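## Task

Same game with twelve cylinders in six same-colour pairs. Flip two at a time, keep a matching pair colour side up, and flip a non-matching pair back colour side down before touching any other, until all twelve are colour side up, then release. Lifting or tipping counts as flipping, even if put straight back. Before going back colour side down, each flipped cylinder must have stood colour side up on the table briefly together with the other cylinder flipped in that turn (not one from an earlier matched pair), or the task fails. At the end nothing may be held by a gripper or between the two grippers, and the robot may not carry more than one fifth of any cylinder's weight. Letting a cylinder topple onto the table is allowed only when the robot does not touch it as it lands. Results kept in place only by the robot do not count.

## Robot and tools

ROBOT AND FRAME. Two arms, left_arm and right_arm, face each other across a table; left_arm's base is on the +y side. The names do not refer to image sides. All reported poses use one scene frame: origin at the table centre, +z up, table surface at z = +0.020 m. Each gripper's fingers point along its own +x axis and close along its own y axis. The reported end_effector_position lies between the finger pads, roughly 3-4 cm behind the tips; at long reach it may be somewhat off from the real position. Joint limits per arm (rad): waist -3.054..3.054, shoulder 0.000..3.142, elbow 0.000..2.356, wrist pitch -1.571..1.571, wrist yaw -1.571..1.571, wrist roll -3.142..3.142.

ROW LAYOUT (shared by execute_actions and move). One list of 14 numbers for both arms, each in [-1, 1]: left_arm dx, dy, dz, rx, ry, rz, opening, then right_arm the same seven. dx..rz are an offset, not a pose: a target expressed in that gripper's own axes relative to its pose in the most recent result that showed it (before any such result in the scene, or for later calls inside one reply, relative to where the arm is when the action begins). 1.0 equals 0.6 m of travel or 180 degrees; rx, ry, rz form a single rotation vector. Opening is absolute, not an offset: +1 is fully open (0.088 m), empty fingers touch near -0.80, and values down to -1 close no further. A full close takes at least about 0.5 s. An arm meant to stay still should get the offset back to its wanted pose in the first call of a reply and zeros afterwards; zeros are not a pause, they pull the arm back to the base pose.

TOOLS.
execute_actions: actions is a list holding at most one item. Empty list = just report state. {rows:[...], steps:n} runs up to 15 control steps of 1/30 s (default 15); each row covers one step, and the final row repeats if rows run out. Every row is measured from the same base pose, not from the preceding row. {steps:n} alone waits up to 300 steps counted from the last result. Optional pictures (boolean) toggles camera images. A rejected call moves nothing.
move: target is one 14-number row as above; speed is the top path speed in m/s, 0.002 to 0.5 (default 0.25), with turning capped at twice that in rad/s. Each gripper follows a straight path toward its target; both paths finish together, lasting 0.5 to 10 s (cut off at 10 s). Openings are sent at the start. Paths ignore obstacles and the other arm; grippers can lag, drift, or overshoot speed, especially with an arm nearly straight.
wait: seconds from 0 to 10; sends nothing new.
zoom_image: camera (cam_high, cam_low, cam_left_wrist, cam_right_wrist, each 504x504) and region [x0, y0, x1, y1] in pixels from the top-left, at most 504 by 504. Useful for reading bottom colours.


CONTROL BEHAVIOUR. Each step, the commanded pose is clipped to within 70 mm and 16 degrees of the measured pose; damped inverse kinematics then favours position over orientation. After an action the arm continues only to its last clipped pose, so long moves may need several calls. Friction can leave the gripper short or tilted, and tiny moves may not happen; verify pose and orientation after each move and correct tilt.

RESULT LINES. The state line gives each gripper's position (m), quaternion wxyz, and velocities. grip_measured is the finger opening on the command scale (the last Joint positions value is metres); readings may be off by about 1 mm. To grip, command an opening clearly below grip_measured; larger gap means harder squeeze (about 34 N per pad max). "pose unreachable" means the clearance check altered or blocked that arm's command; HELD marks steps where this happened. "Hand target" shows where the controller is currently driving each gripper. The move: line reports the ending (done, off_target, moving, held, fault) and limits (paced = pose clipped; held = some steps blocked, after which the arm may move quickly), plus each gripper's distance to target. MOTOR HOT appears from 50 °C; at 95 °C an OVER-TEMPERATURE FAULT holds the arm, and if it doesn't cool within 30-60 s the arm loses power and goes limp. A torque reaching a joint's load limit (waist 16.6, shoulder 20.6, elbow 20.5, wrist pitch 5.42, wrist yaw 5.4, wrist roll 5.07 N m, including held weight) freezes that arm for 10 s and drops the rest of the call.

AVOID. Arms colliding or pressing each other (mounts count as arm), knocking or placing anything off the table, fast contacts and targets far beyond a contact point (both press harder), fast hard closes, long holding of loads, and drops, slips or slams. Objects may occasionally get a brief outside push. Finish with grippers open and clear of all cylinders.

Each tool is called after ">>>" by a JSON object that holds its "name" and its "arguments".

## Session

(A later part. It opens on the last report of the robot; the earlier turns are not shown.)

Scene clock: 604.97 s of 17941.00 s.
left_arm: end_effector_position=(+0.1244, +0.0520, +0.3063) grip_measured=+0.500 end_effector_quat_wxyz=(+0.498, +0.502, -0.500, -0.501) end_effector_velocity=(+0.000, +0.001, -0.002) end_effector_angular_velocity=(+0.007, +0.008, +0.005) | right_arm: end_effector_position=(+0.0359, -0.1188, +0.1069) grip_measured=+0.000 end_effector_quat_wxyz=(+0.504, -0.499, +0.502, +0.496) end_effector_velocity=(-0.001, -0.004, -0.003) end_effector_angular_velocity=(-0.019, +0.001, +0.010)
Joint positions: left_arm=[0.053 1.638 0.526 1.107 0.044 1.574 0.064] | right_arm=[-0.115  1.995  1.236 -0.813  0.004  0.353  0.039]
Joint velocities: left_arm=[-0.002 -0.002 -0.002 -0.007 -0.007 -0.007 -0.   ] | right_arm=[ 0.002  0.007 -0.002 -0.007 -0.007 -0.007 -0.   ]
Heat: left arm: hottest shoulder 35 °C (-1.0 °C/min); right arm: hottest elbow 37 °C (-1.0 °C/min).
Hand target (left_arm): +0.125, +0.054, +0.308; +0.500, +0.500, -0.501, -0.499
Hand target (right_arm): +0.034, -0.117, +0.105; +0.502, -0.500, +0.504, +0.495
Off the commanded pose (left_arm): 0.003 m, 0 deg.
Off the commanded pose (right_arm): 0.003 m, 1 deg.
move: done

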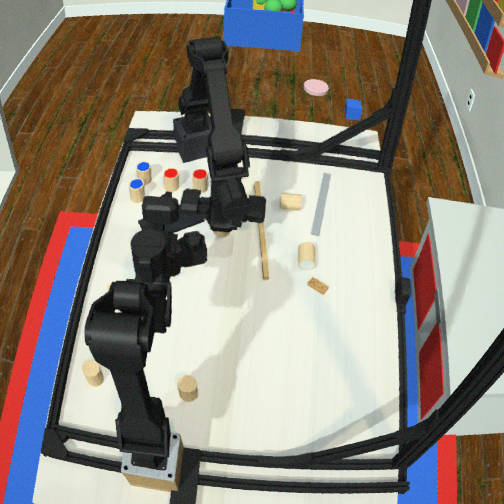

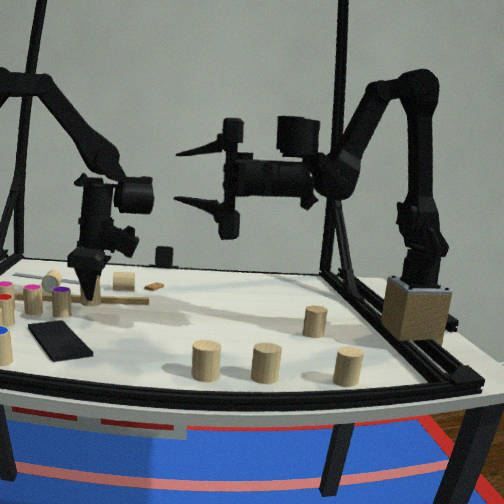

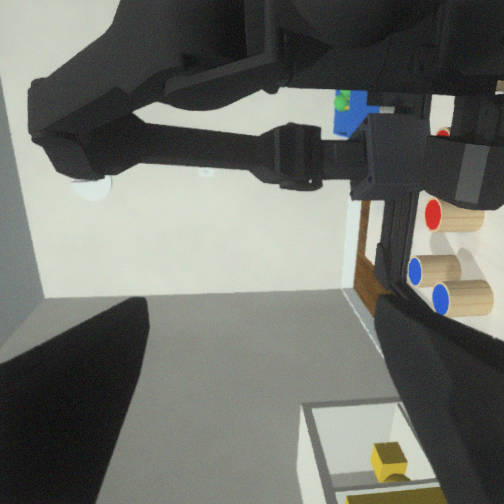

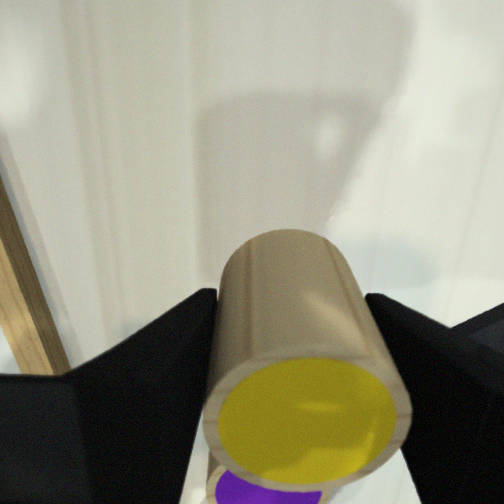

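Command z .073.

>>> {"name": "move", "arguments": {"target": [0,0,0,0,0,0,0.5,0.0565,0,0,0,0,0,-0.3], "speed": 0.08}}

>>> {"name": "execute_actions", "arguments": {"actions": [{"rows":[[0,0,0,0,0,0,0.5,0,0,0,0,0,0,0.35]],"steps":12}]}}

Scene clock: 609.13 s of 17941.00 s.
left_arm: end_effector_position=(+0.1244, +0.0522, +0.3061) grip_measured=+0.500 end_effector_quat_wxyz=(+0.498, +0.502, -0.499, -0.501) end_effector_velocity=(+0.000, +0.000, -0.003) end_effector_angular_velocity=(+0.012, +0.022, +0.005) | right_arm: end_effector_position=(+0.0346, -0.1156, +0.0786) grip_measured=+0.000 end_effector_quat_wxyz=(+0.506, -0.493, +0.499, +0.502) end_effector_velocity=(-0.001, +0.001, +0.000) end_effector_angular_velocity=(+0.004, +0.009, +0.005)
Joint positions: left_arm=[0.053 1.637 0.525 1.107 0.044 1.574 0.064] | right_arm=[-0.115  2.052  1.191 -0.694  0.004  0.353  0.039]
Joint velocities: left_arm=[-0.002  0.002 -0.002 -0.007 -0.007 -0.022  0.   ] | right_arm=[-0.002 -0.002 -0.002  0.007 -0.007 -0.007 -0.   ]
Heat: left arm: hottest shoulder 35 °C (-1.0 °C/min); right arm: hottest elbow 37 °C (-1.0 °C/min).
Hand target (left_arm): +0.124, +0.052, +0.306; +0.498, +0.502, -0.499, -0.501
Hand target (right_arm): +0.036, -0.119, +0.073; +0.504, -0.499, +0.501, +0.496
Off the commanded pose (left_arm): 0.000 m, 0 deg.
Off the commanded pose (right_arm): 0.007 m, 1 deg.
move: done

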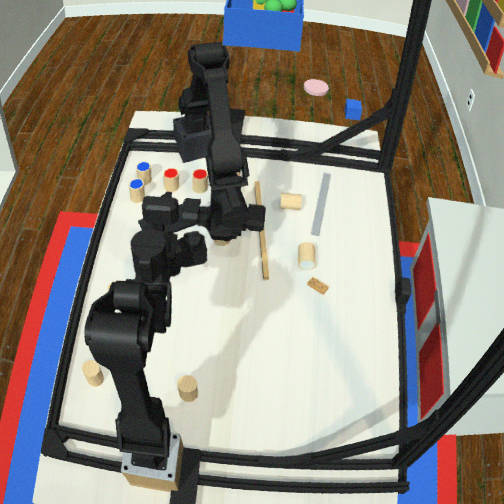

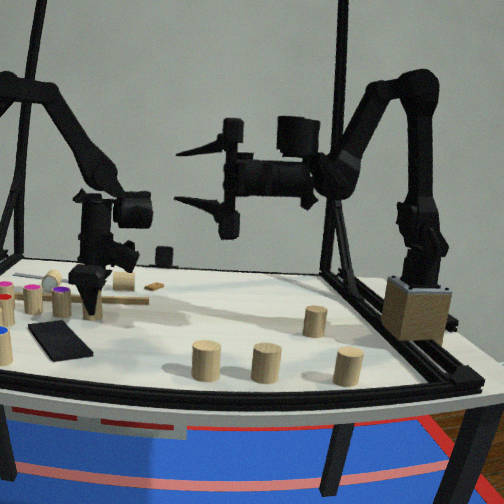

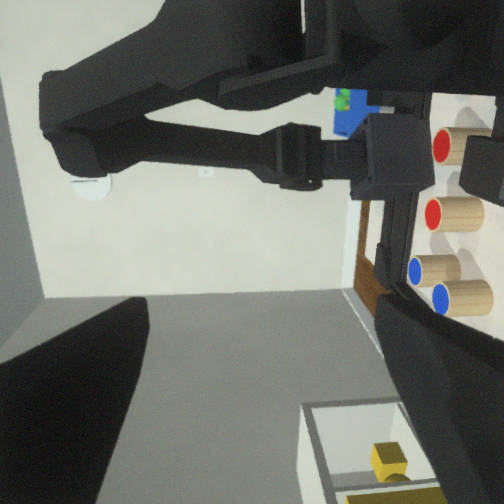

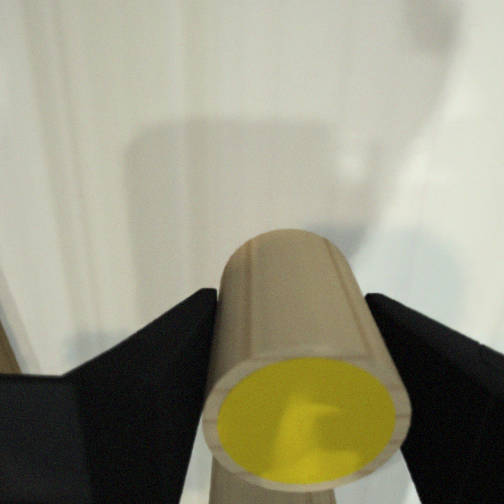

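Scene clock: 609.53 s of 17941.00 s.
left_arm: end_effector_position=(+0.1244, +0.0522, +0.3061) grip_measured=+0.500 end_effector_quat_wxyz=(+0.498, +0.502, -0.499, -0.501) end_effector_velocity=(-0.004, +0.001, -0.002) end_effector_angular_velocity=(+0.007, +0.022, -0.015) | right_arm: end_effector_position=(+0.0346, -0.1156, +0.0786) grip_measured=+0.339 end_effector_quat_wxyz=(+0.506, -0.493, +0.499, +0.502) end_effector_velocity=(+0.003, -0.001, +0.000) end_effector_angular_velocity=(-0.004, -0.009, +0.005)
Joint positions: left_arm=[0.053 1.637 0.525 1.107 0.044 1.574 0.064] | right_arm=[-0.115  2.052  1.191 -0.694  0.004  0.353  0.056]
Joint velocities: left_arm=[-0.007 -0.002 -0.002 -0.007  0.007 -0.022 -0.   ] | right_arm=[-0.002 -0.002 -0.002 -0.007  0.007 -0.007  0.005]
Heat: left arm: hottest shoulder 35 °C (-1.0 °C/min); right arm: hottest elbow 37 °C (-1.0 °C/min).
Hand target (left_arm): +0.124, +0.052, +0.306; +0.498, +0.502, -0.499, -0.501
Hand target (right_arm): +0.035, -0.116, +0.079; +0.506, -0.493, +0.499, +0.502
Off the commanded pose (left_arm): 0.000 m, 0 deg.
Off the commanded pose (right_arm): 0.000 m, 0 deg.
Steps of this call (steps 1 to 12: all 12 steps of this action). Readings (end_effector_position):
1: left_arm (+0.1244, +0.0522, +0.3061) | right_arm (+0.0346, -0.1156, +0.0786)
2: left_arm (+0.1244, +0.0522, +0.3061) | right_arm (+0.0346, -0.1156, +0.0786)
4: left_arm (+0.1244, +0.0522, +0.3061) | right_arm (+0.0346, -0.1156, +0.0786)
8: left_arm (+0.1244, +0.0522, +0.3061) | right_arm (+0.0346, -0.1156, +0.0786)
12: the state above

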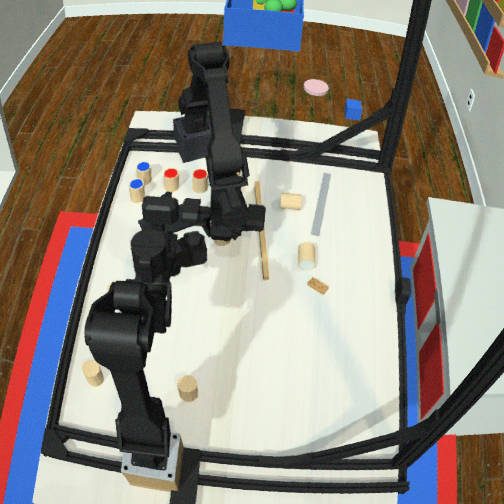

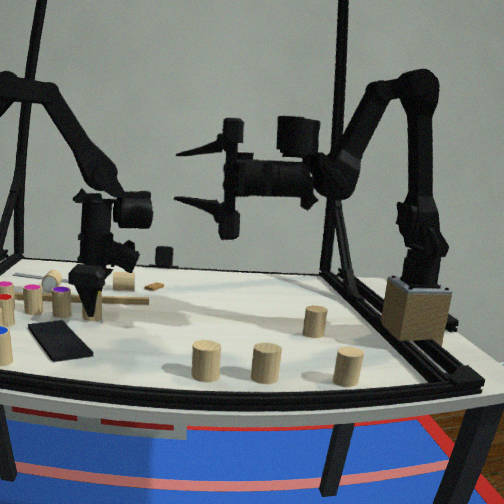

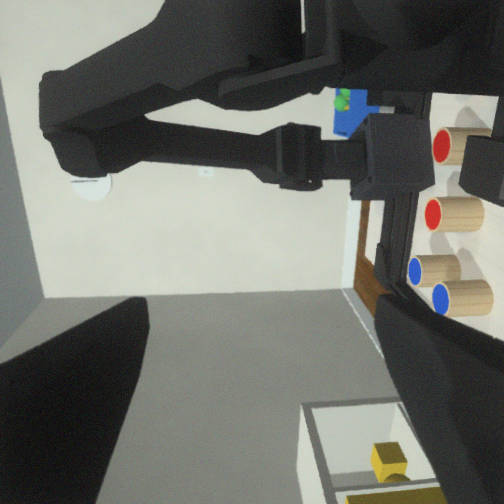

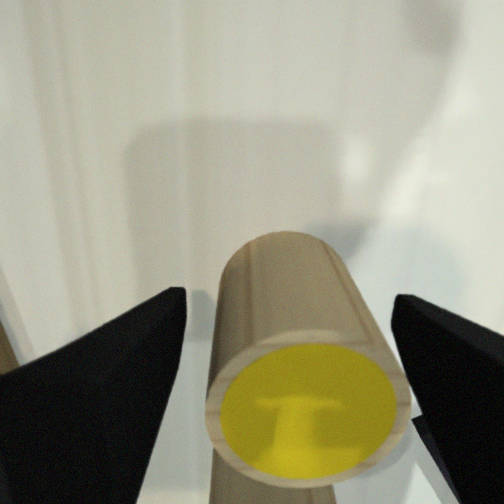

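>>> {"name": "execute_actions", "arguments": {"actions": [{"rows":[[0,0,0,0,0,0,0.5,0,0,0,0,0,0,-0.3]],"steps":10}], "pictures": false}}

>>> {"name": "move", "arguments": {"target": [0,0,0,0,0,0,0.5,-0.367,-0.157,0.092,0,-0.497,0,-0.3], "speed": 0.4}}

Scene clock: 619.47 s of 17941.00 s.
left_arm: end_effector_position=(+0.1244, +0.0522, +0.3061) grip_measured=+0.500 end_effector_quat_wxyz=(+0.498, +0.502, -0.499, -0.501) end_effector_velocity=(+0.002, +0.002, +0.003) end_effector_angular_velocity=(-0.017, +0.006, +0.020) | right_arm: end_effector_position=(+0.0348, -0.1159, +0.0786) grip_measured=+0.002 end_effector_quat_wxyz=(+0.506, -0.494, +0.499, +0.501) end_effector_velocity=(+0.004, -0.004, +0.000) end_effector_angular_velocity=(-0.018, -0.014, +0.005)
Joint positions: left_arm=[0.053 1.637 0.525 1.107 0.044 1.574 0.064] | right_arm=[-0.115  2.052  1.191 -0.695  0.004  0.353  0.039]
Joint velocities: left_arm=[-0.002 -0.002 -0.007  0.022 -0.022 -0.007 -0.001] | right_arm=[-0.002 -0.002 -0.002 -0.022  0.007 -0.007 -0.   ]
Heat: left arm: hottest shoulder 35 °C (-1.0 °C/min); right arm: hottest elbow 37 °C (-1.0 °C/min).
Hand target (left_arm): +0.124, +0.052, +0.306; +0.498, +0.502, -0.500, -0.501
Hand target (right_arm): +0.035, -0.116, +0.079; +0.506, -0.493, +0.499, +0.502
Off the commanded pose (left_arm): 0.000 m, 0 deg.
Off the commanded pose (right_arm): 0.000 m, 0 deg.
Steps of this call (steps 1 to 90: nothing new was sent; then 6.60 s passed at rest; steps 91 to 100: all 10 steps of this action). Readings (end_effector_position):
91: left_arm (+0.1244, +0.0522, +0.3061) | right_arm (+0.0346, -0.1156, +0.0786)
92: left_arm (+0.1244, +0.0522, +0.3061) | right_arm (+0.0346, -0.1156, +0.0786)
94: left_arm (+0.1244, +0.0522, +0.3061) | right_arm (+0.0348, -0.1159, +0.0786)
98: left_arm (+0.1244, +0.0522, +0.3061) | right_arm (+0.0348, -0.1159, +0.0786)
100: the state above

Scene clock: 622.20 s of 17941.00 s.
left_arm: end_effector_position=(+0.1244, +0.0522, +0.3061) grip_measured=+0.500 end_effector_quat_wxyz=(+0.498, +0.502, -0.499, -0.501) end_effector_velocity=(+0.002, +0.001, -0.005) end_effector_angular_velocity=(+0.022, +0.008, +0.020) | right_arm: end_effector_position=(+0.1271, -0.0643, +0.3063) grip_measured=+0.001 end_effector_quat_wxyz=(+0.707, +0.007, -0.007, +0.708) end_effector_velocity=(+0.002, -0.001, +0.001) end_effector_angular_velocity=(+0.012, -0.006, -0.010)
Joint positions: left_arm=[0.053 1.637 0.525 1.107 0.044 1.574 0.064] | right_arm=[-0.352  1.407  0.438  0.989  0.104 -0.003  0.039]
Joint velocities: left_arm=[-0.002 -0.002 -0.002 -0.022 -0.022 -0.007  0.   ] | right_arm=[-0.002  0.002 -0.007  0.022  0.007 -0.007 -0.   ]
Heat: left arm: hottest shoulder 35 °C (-1.0 °C/min); right arm: hottest elbow 37 °C (-1.0 °C/min).
Hand target (left_arm): +0.124, +0.052, +0.306; +0.498, +0.502, -0.499, -0.501
Hand target (right_arm): +0.128, -0.065, +0.301; +0.706, +0.001, -0.004, +0.708
Off the commanded pose (left_arm): 0.000 m, 0 deg.
Off the commanded pose (right_arm): 0.007 m, 1 deg.
move: done

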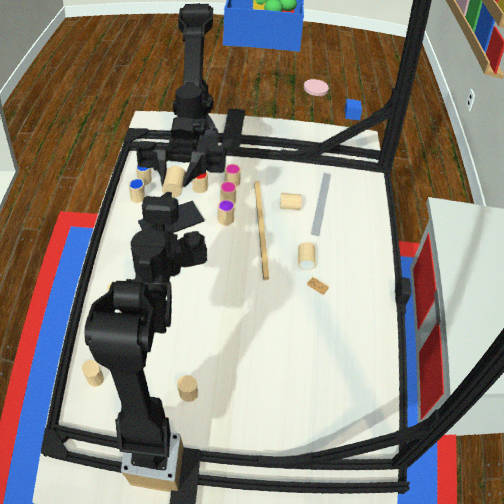

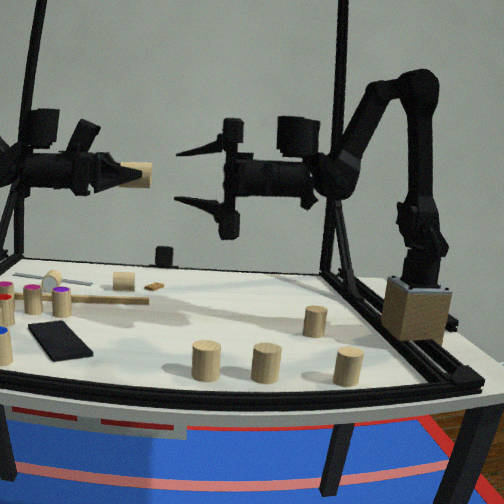

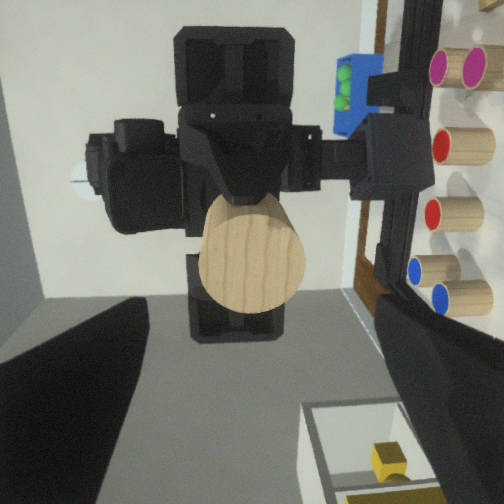

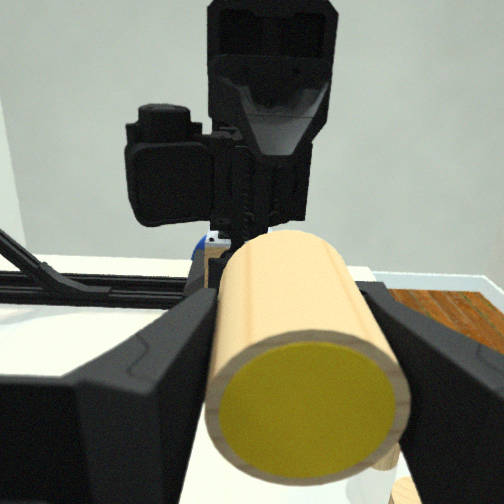

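>>> {"name": "move", "arguments": {"target": [0.134,0.009,0.003,0,0,0.002,0.5,0,0,0,0,0,0,-0.3], "speed": 0.15}}

>>> {"name": "execute_actions", "arguments": {"actions": [{"rows":[[0,0,0,0,0,0,-0.3,0,0,0,0,0,0,-0.3]],"steps":11}], "pictures": false}}

>>> {"name": "move", "arguments": {"target": [-0.06,0,0,0,0,0,-0.3,-0.06,0,0,0,0,0,0.5], "speed": 0.1}}

>>> {"name": "move", "arguments": {"target": [-0.183,-0.337,0.038,0,0,-0.497,-0.3,-0.152,0.158,-0.306,0,0.506,0,0.35], "speed": 0.4}}

Scene clock: 637.43 s of 17941.00 s.
left_arm: end_effector_position=(+0.1238, -0.0251, +0.3096) grip_measured=+0.500 end_effector_quat_wxyz=(+0.499, +0.501, -0.500, -0.500) end_effector_velocity=(-0.002, -0.002, -0.005) end_effector_angular_velocity=(+0.022, -0.007, -0.000) | right_arm: end_effector_position=(+0.1272, -0.0643, +0.3046) grip_measured=+0.000 end_effector_quat_wxyz=(+0.707, +0.005, -0.006, +0.708) end_effector_velocity=(-0.000, +0.000, +0.003) end_effector_angular_velocity=(+0.012, -0.021, +0.005)
Joint positions: left_arm=[0.041 1.875 0.847 1.026 0.032 1.574 0.064] | right_arm=[-0.352  1.41   0.436  0.989  0.104 -0.003  0.039]
Joint velocities: left_arm=[-0.007  0.007  0.007 -0.022 -0.007  0.007 -0.   ] | right_arm=[-0.002 -0.002  0.002  0.007 -0.007 -0.022 -0.   ]
Heat: left arm: hottest shoulder 35 °C (-1.0 °C/min); right arm: hottest wrist pitch 38 °C (+0.0 °C/min).
Hand target (left_arm): +0.123, -0.028, +0.311; +0.500, +0.500, -0.501, -0.499
Hand target (right_arm): +0.127, -0.064, +0.306; +0.707, +0.007, -0.007, +0.708
Off the commanded pose (left_arm): 0.004 m, 0 deg.
Off the commanded pose (right_arm): 0.002 m, 0 deg.
move: done

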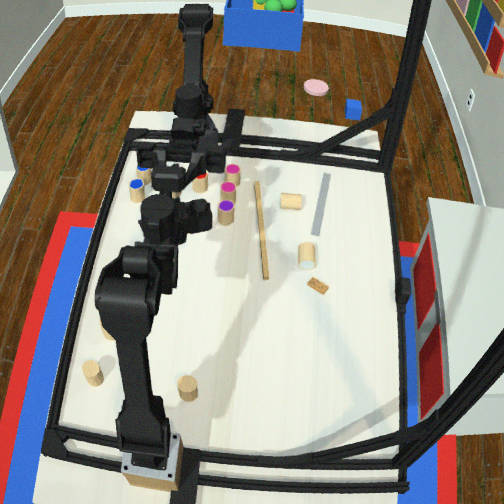

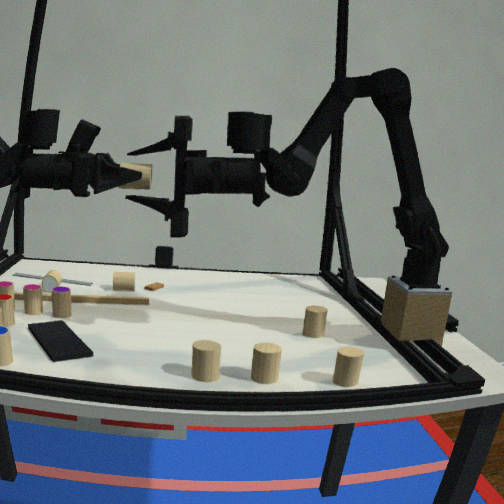

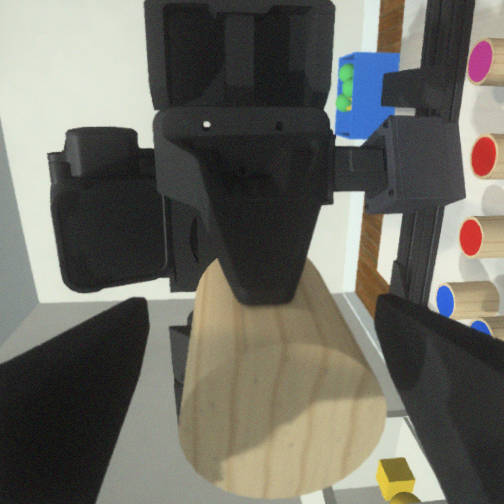

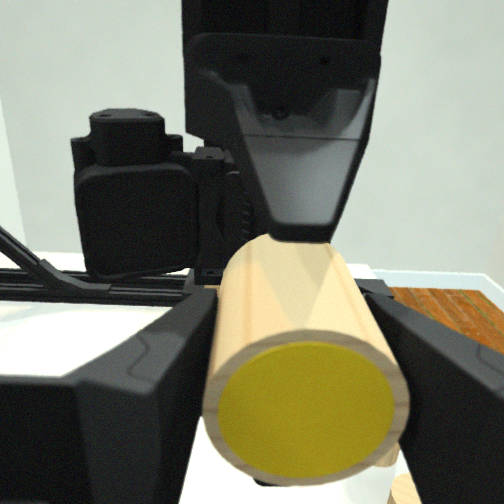

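Scene clock: 637.80 s of 17941.00 s.
left_arm: end_effector_position=(+0.1238, -0.0252, +0.3097) grip_measured=+0.020 end_effector_quat_wxyz=(+0.499, +0.501, -0.500, -0.500) end_effector_velocity=(-0.003, +0.000, -0.004) end_effector_angular_velocity=(+0.012, +0.008, +0.000) | right_arm: end_effector_position=(+0.1272, -0.0643, +0.3044) grip_measured=+0.000 end_effector_quat_wxyz=(+0.707, +0.004, -0.005, +0.708) end_effector_velocity=(-0.000, -0.001, -0.004) end_effector_angular_velocity=(-0.012, +0.006, +0.005)
Joint positions: left_arm=[0.041 1.875 0.848 1.025 0.032 1.574 0.04 ] | right_arm=[-0.352  1.41   0.436  0.988  0.104 -0.003  0.039]
Joint velocities: left_arm=[-0.007  0.002 -0.002 -0.007 -0.007 -0.007 -0.   ] | right_arm=[-0.002 -0.002 -0.007 -0.007 -0.007  0.007 -0.   ]
Heat: left arm: hottest shoulder 35 °C (-1.0 °C/min); right arm: hottest wrist pitch 38 °C (+0.0 °C/min).
Hand target (left_arm): +0.124, -0.025, +0.310; +0.499, +0.501, -0.500, -0.500
Hand target (right_arm): +0.127, -0.064, +0.305; +0.707, +0.005, -0.006, +0.708
Off the commanded pose (left_arm): 0.000 m, 0 deg.
Off the commanded pose (right_arm): 0.000 m, 0 deg.
Steps of this call (steps 1 to 11: all 11 steps of this action). Readings (end_effector_position):
1: left_arm (+0.1238, -0.0252, +0.3098) | right_arm (+0.1272, -0.0643, +0.3046)
2: left_arm (+0.1238, -0.0252, +0.3098) | right_arm (+0.1272, -0.0643, +0.3046)
4: left_arm (+0.1238, -0.0252, +0.3097) | right_arm (+0.1272, -0.0643, +0.3047)
8: left_arm (+0.1238, -0.0252, +0.3097) | right_arm (+0.1272, -0.0643, +0.3044)
11: the state above

Scene clock: 638.87 s of 17941.00 s.
left_arm: end_effector_position=(+0.1228, +0.0083, +0.3050) grip_measured=+0.019 end_effector_quat_wxyz=(+0.496, +0.504, -0.497, -0.503) end_effector_velocity=(-0.002, +0.003, +0.002) end_effector_angular_velocity=(-0.007, -0.007, -0.010) | right_arm: end_effector_position=(+0.1271, -0.0975, +0.3050) grip_measured=+0.500 end_effector_quat_wxyz=(+0.706, +0.005, -0.006, +0.708) end_effector_velocity=(-0.002, -0.003, +0.001) end_effector_angular_velocity=(+0.003, -0.037, +0.019)
Joint positions: left_arm=[0.042 1.778 0.703 1.059 0.033 1.574 0.04 ] | right_arm=[-0.335  1.245  0.327  0.933  0.12  -0.003  0.063]
Joint velocities: left_arm=[-0.002 -0.012 -0.012  0.007  0.007  0.007  0.   ] | right_arm=[-0.002 -0.017 -0.007 -0.007 -0.022 -0.037 -0.   ]
Heat: left arm: hottest shoulder 35 °C (-1.0 °C/min); right arm: hottest wrist pitch 38 °C (+0.0 °C/min).
Hand target (left_arm): +0.124, +0.011, +0.310; +0.499, +0.501, -0.500, -0.500
Hand target (right_arm): +0.127, -0.100, +0.304; +0.707, +0.005, -0.006, +0.708
Off the commanded pose (left_arm): 0.006 m, 1 deg.
Off the commanded pose (right_arm): 0.003 m, 0 deg.
move: done

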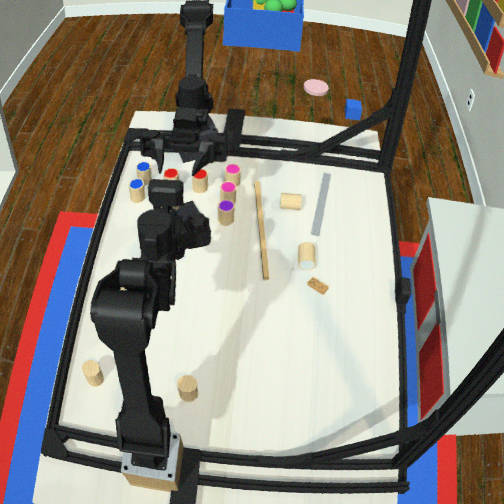

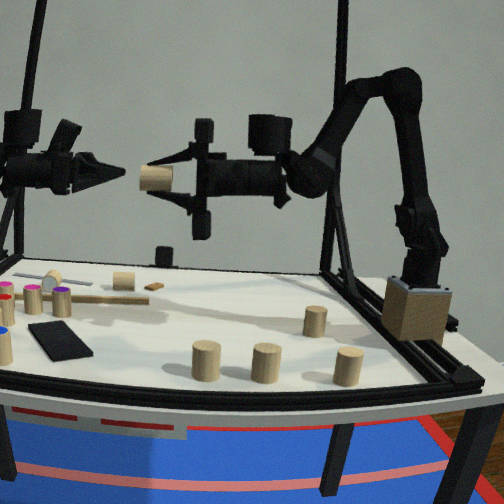

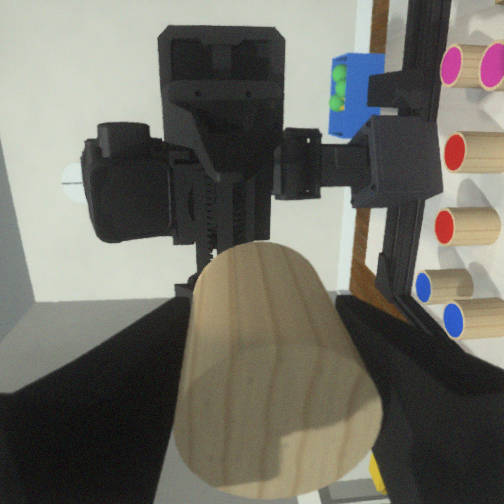

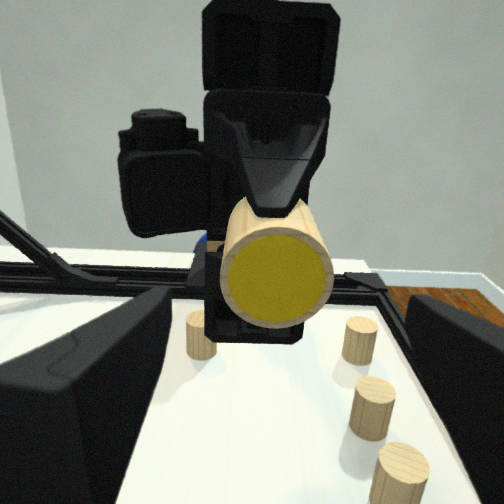

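Scene clock: 641.40 s of 17941.00 s.
left_arm: end_effector_position=(+0.1021, +0.1236, +0.1041) grip_measured=+0.017 end_effector_quat_wxyz=(-0.000, +0.709, +0.004, -0.705) end_effector_velocity=(+0.000, +0.007, -0.000) end_effector_angular_velocity=(+0.036, -0.009, +0.019) | right_arm: end_effector_position=(+0.0347, -0.1872, +0.1204) grip_measured=+0.350 end_effector_quat_wxyz=(+0.502, -0.497, +0.504, +0.498) end_effector_velocity=(-0.002, -0.002, -0.000) end_effector_angular_velocity=(-0.016, +0.017, -0.010)
Joint positions: left_arm=[-0.024  2.058  1.191 -0.71  -0.005  1.534  0.04 ] | right_arm=[-0.034  1.755  0.971 -0.786 -0.003  0.434  0.056]
Joint velocities: left_arm=[-0.002  0.002  0.002 -0.037 -0.007 -0.022 -0.   ] | right_arm=[-0.002  0.002  0.002 -0.007 -0.022  0.007 -0.   ]
Heat: left arm: hottest shoulder 35 °C (+0.0 °C/min); right arm: hottest wrist pitch 38 °C (+0.0 °C/min).
Hand target (left_arm): +0.101, +0.121, +0.104; -0.001, +0.708, +0.003, -0.706
Hand target (right_arm): +0.033, -0.186, +0.119; +0.500, -0.498, +0.506, +0.496
Off the commanded pose (left_arm): 0.003 m, 0 deg.
Off the commanded pose (right_arm): 0.002 m, 1 deg.
move: done

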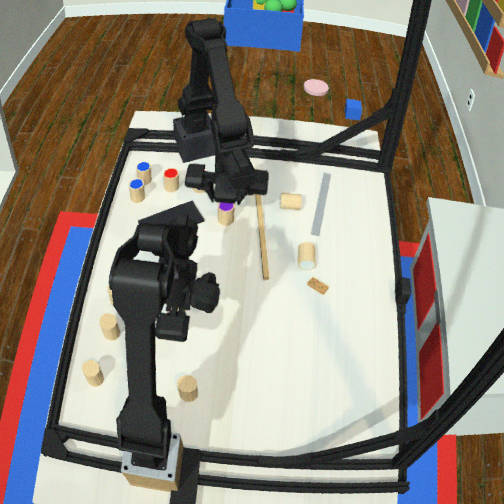

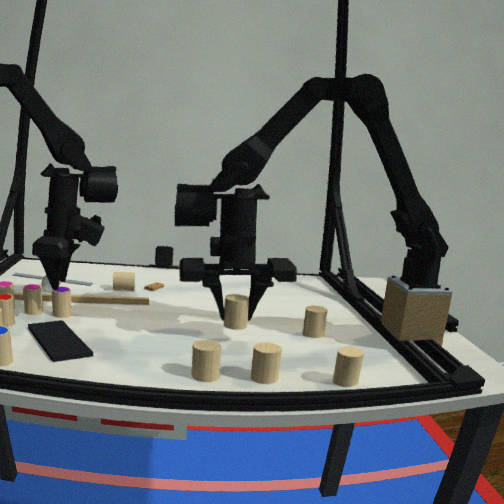

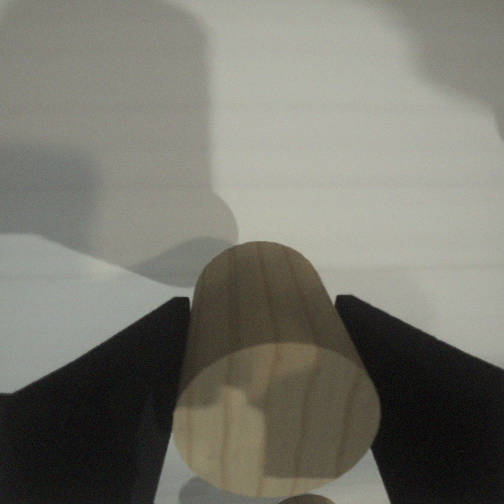

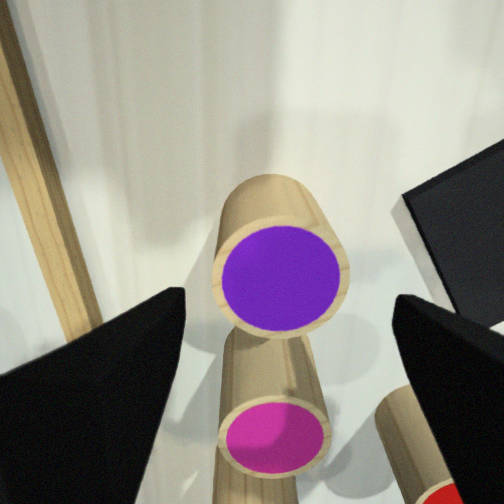

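>>> {"name": "move", "arguments": {"target": [0.052,0,0,0,0,0,-0.3,0.0857,0.002,0.002,0,0.003,0,0.35], "speed": 0.1}}

>>> {"name": "execute_actions", "arguments": {"actions": [{"rows":[[0,0,0,0,0,0,0.4,0,0,0,0,0,0,-0.3]],"steps":11}], "pictures": false}}

>>> {"name": "move", "arguments": {"target": [-0.09,0,0,0,0,0,0.4,-0.09,0,0,0,0,0,-0.3], "speed": 0.2}}

>>> {"name": "move", "arguments": {"target": [-0.302,0.118,-0.038,0,0,0.504,0.5,-0.295,-0.159,0.203,0,-0.505,0,-0.3], "speed": 0.4}}

Scene clock: 651.50 s of 17941.00 s.
left_arm: end_effector_position=(+0.1019, +0.1211, +0.0763) grip_measured=+0.011 end_effector_quat_wxyz=(+0.003, +0.709, +0.000, -0.705) end_effector_velocity=(+0.002, +0.002, +0.000) end_effector_angular_velocity=(+0.007, -0.008, +0.010) | right_arm: end_effector_position=(+0.0324, -0.1826, +0.0739) grip_measured=+0.350 end_effector_quat_wxyz=(+0.503, -0.494, +0.503, +0.501) end_effector_velocity=(+0.001, +0.002, +0.000) end_effector_angular_velocity=(+0.010, -0.004, +0.005)
Joint positions: left_arm=[-0.024  2.125  1.162 -0.604 -0.005  1.533  0.04 ] | right_arm=[-0.033  1.88   0.905 -0.587 -0.003  0.434  0.056]
Joint velocities: left_arm=[ 0.002 -0.002 -0.002 -0.007 -0.007 -0.007 -0.   ] | right_arm=[-0.002 -0.002 -0.002  0.007  0.007 -0.007  0.   ]
Heat: left arm: hottest shoulder 36 °C (+1.0 °C/min); right arm: hottest elbow 37 °C (+0.0 °C/min).
Hand target (left_arm): +0.102, +0.124, +0.073; -0.001, +0.709, +0.004, -0.705
Hand target (right_arm): +0.034, -0.186, +0.069; +0.499, -0.499, +0.506, +0.495
Off the commanded pose (left_arm): 0.004 m, 1 deg.
Off the commanded pose (right_arm): 0.006 m, 1 deg.
move: done

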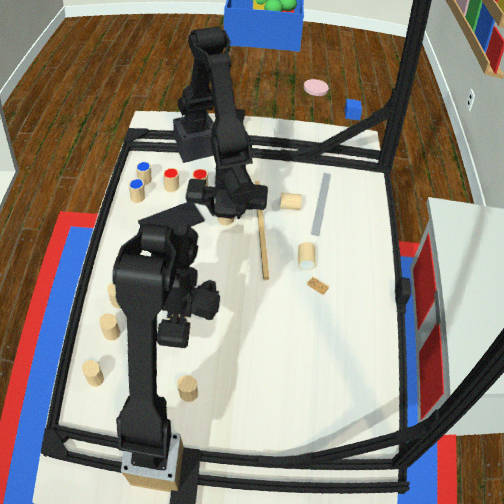

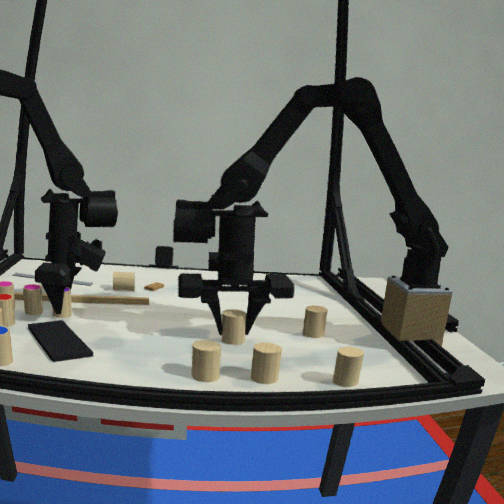

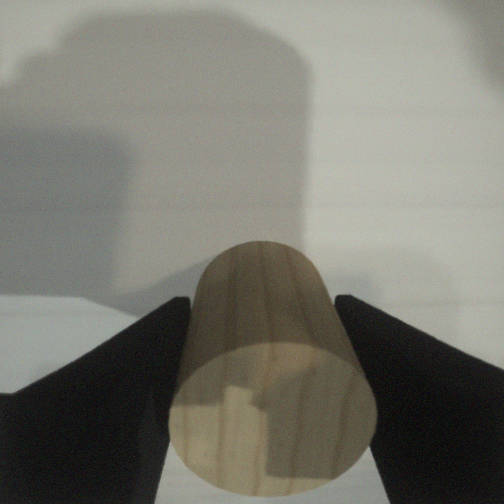

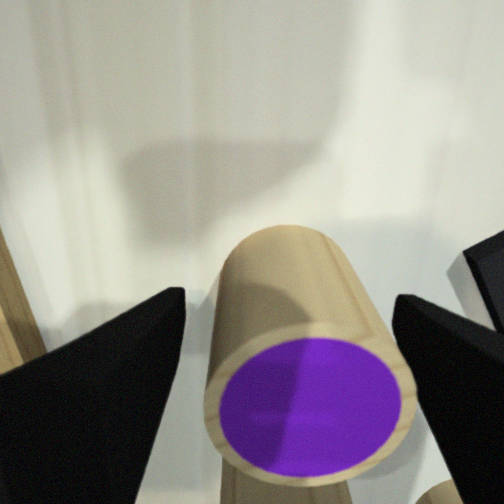

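Scene clock: 651.87 s of 17941.00 s.
left_arm: end_effector_position=(+0.1019, +0.1211, +0.0763) grip_measured=+0.384 end_effector_quat_wxyz=(+0.003, +0.709, +0.000, -0.705) end_effector_velocity=(+0.000, +0.000, +0.001) end_effector_angular_velocity=(+0.002, -0.007, +0.005) | right_arm: end_effector_position=(+0.0324, -0.1826, +0.0739) grip_measured=+0.002 end_effector_quat_wxyz=(+0.503, -0.494, +0.503, +0.501) end_effector_velocity=(-0.003, -0.004, +0.000) end_effector_angular_velocity=(-0.016, +0.017, +0.025)
Joint positions: left_arm=[-0.024  2.125  1.162 -0.604 -0.005  1.533  0.058] | right_arm=[-0.033  1.88   0.905 -0.587 -0.004  0.434  0.039]
Joint velocities: left_arm=[-0.002 -0.002  0.002 -0.007 -0.007 -0.007  0.008] | right_arm=[ 0.002 -0.002 -0.002 -0.007 -0.022 -0.022 -0.   ]
Heat: left arm: hottest shoulder 36 °C (+1.0 °C/min); right arm: hottest elbow 37 °C (+0.0 °C/min).
Hand target (left_arm): +0.102, +0.121, +0.076; +0.003, +0.709, +0.000, -0.705
Hand target (right_arm): +0.032, -0.183, +0.074; +0.503, -0.494, +0.503, +0.501
Off the commanded pose (left_arm): 0.000 m, 0 deg.
Off the commanded pose (right_arm): 0.000 m, 0 deg.
Steps of this call (steps 1 to 11: all 11 steps of this action). Readings (end_effector_position):
1: left_arm (+0.1019, +0.1211, +0.0763) | right_arm (+0.0324, -0.1826, +0.0739)
2: left_arm (+0.1019, +0.1211, +0.0763) | right_arm (+0.0324, -0.1826, +0.0739)
4: left_arm (+0.1019, +0.1211, +0.0763) | right_arm (+0.0324, -0.1826, +0.0739)
8: left_arm (+0.1019, +0.1211, +0.0763) | right_arm (+0.0324, -0.1826, +0.0739)
11: the state above

Scene clock: 652.97 s of 17941.00 s.
left_arm: end_effector_position=(+0.1020, +0.1253, +0.1246) grip_measured=+0.400 end_effector_quat_wxyz=(-0.003, +0.709, +0.006, -0.705) end_effector_velocity=(-0.002, +0.001, +0.001) end_effector_angular_velocity=(+0.003, +0.007, +0.020) | right_arm: end_effector_position=(+0.0345, -0.1873, +0.1212) grip_measured=+0.000 end_effector_quat_wxyz=(+0.500, -0.502, +0.506, +0.493) end_effector_velocity=(+0.002, +0.002, +0.002) end_effector_angular_velocity=(+0.005, -0.005, +0.015)
Joint positions: left_arm=[-0.024  2.014  1.221 -0.791 -0.005  1.533  0.059] | right_arm=[-0.033  1.766  0.987 -0.808 -0.004  0.434  0.039]
Joint velocities: left_arm=[-0.002 -0.002  0.002 -0.007  0.007 -0.022  0.   ] | right_arm=[-0.007 -0.002  0.007 -0.007  0.007 -0.022 -0.001]
Heat: left arm: hottest shoulder 36 °C (+1.0 °C/min); right arm: hottest elbow 37 °C (+0.0 °C/min).
Hand target (left_arm): +0.102, +0.121, +0.131; +0.003, +0.709, -0.000, -0.706
Hand target (right_arm): +0.032, -0.183, +0.128; +0.502, -0.494, +0.503, +0.501
Off the commanded pose (left_arm): 0.007 m, 1 deg.
Off the commanded pose (right_arm): 0.008 m, 1 deg.
move: done

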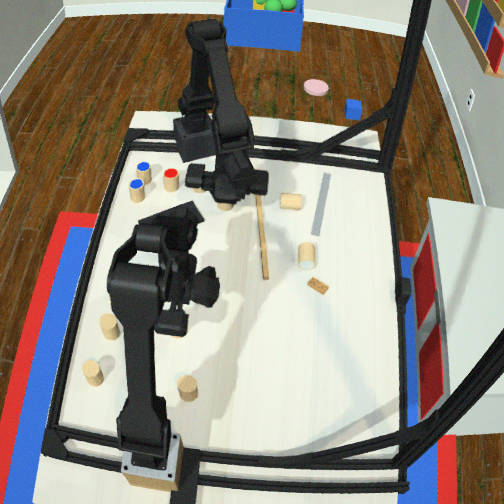

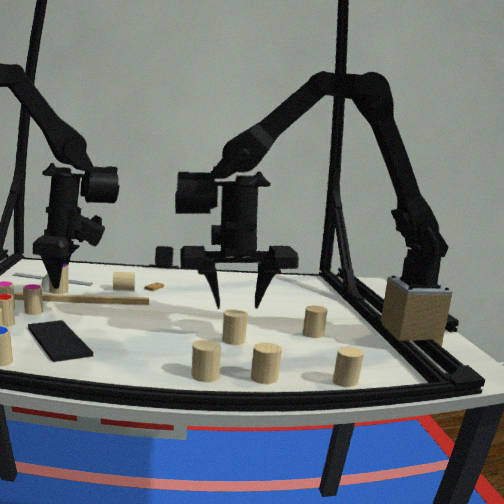

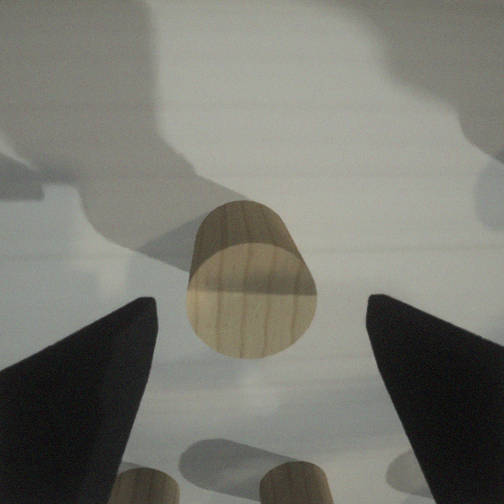

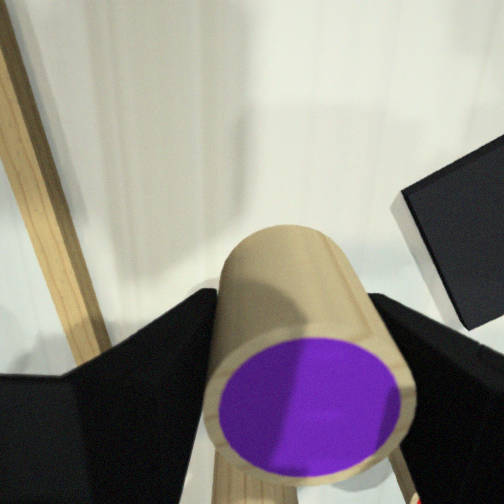

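Scene clock: 655.53 s of 17941.00 s.
left_arm: end_effector_position=(+0.1231, +0.0508, +0.3105) grip_measured=+0.500 end_effector_quat_wxyz=(+0.500, +0.500, -0.504, -0.495) end_effector_velocity=(+0.000, -0.000, -0.002) end_effector_angular_velocity=(+0.002, +0.022, +0.005) | right_arm: end_effector_position=(+0.1280, -0.0630, +0.3038) grip_measured=+0.001 end_effector_quat_wxyz=(+0.707, +0.004, -0.007, +0.707) end_effector_velocity=(-0.002, -0.000, +0.003) end_effector_angular_velocity=(+0.017, -0.021, +0.019)
Joint positions: left_arm=[0.047 1.637 0.533 1.113 0.038 1.579 0.063] | right_arm=[-0.356  1.42   0.438  0.998  0.1   -0.006  0.039]
Joint velocities: left_arm=[-0.002  0.007 -0.002  0.007 -0.007 -0.022 -0.   ] | right_arm=[-0.002  0.002 -0.002  0.022 -0.022 -0.022 -0.   ]
Heat: left arm: hottest shoulder 36 °C (+1.0 °C/min); right arm: hottest elbow 37 °C (+0.0 °C/min).
Hand target (left_arm): +0.124, +0.052, +0.306; +0.498, +0.502, -0.501, -0.499
Hand target (right_arm): +0.129, -0.063, +0.298; +0.706, -0.002, -0.004, +0.708
Off the commanded pose (left_arm): 0.006 m, 1 deg.
Off the commanded pose (right_arm): 0.008 m, 1 deg.
move: done

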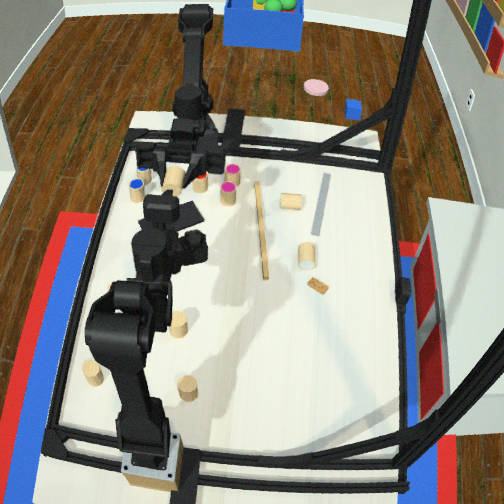

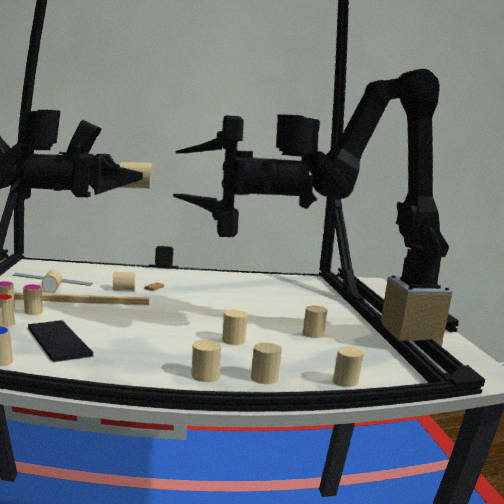

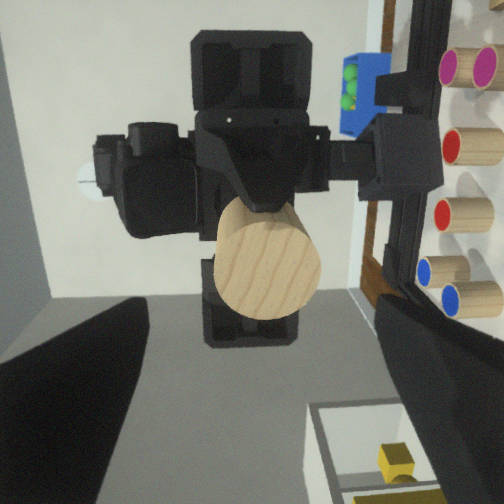

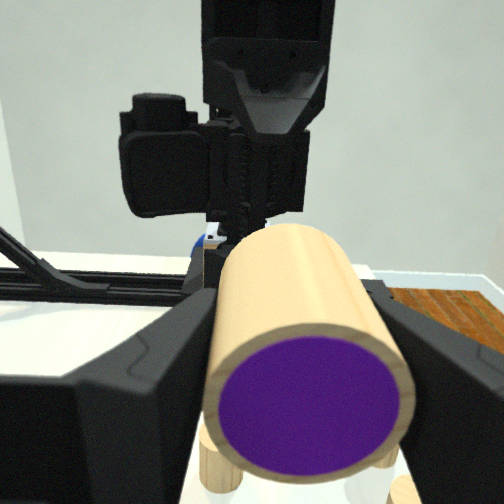

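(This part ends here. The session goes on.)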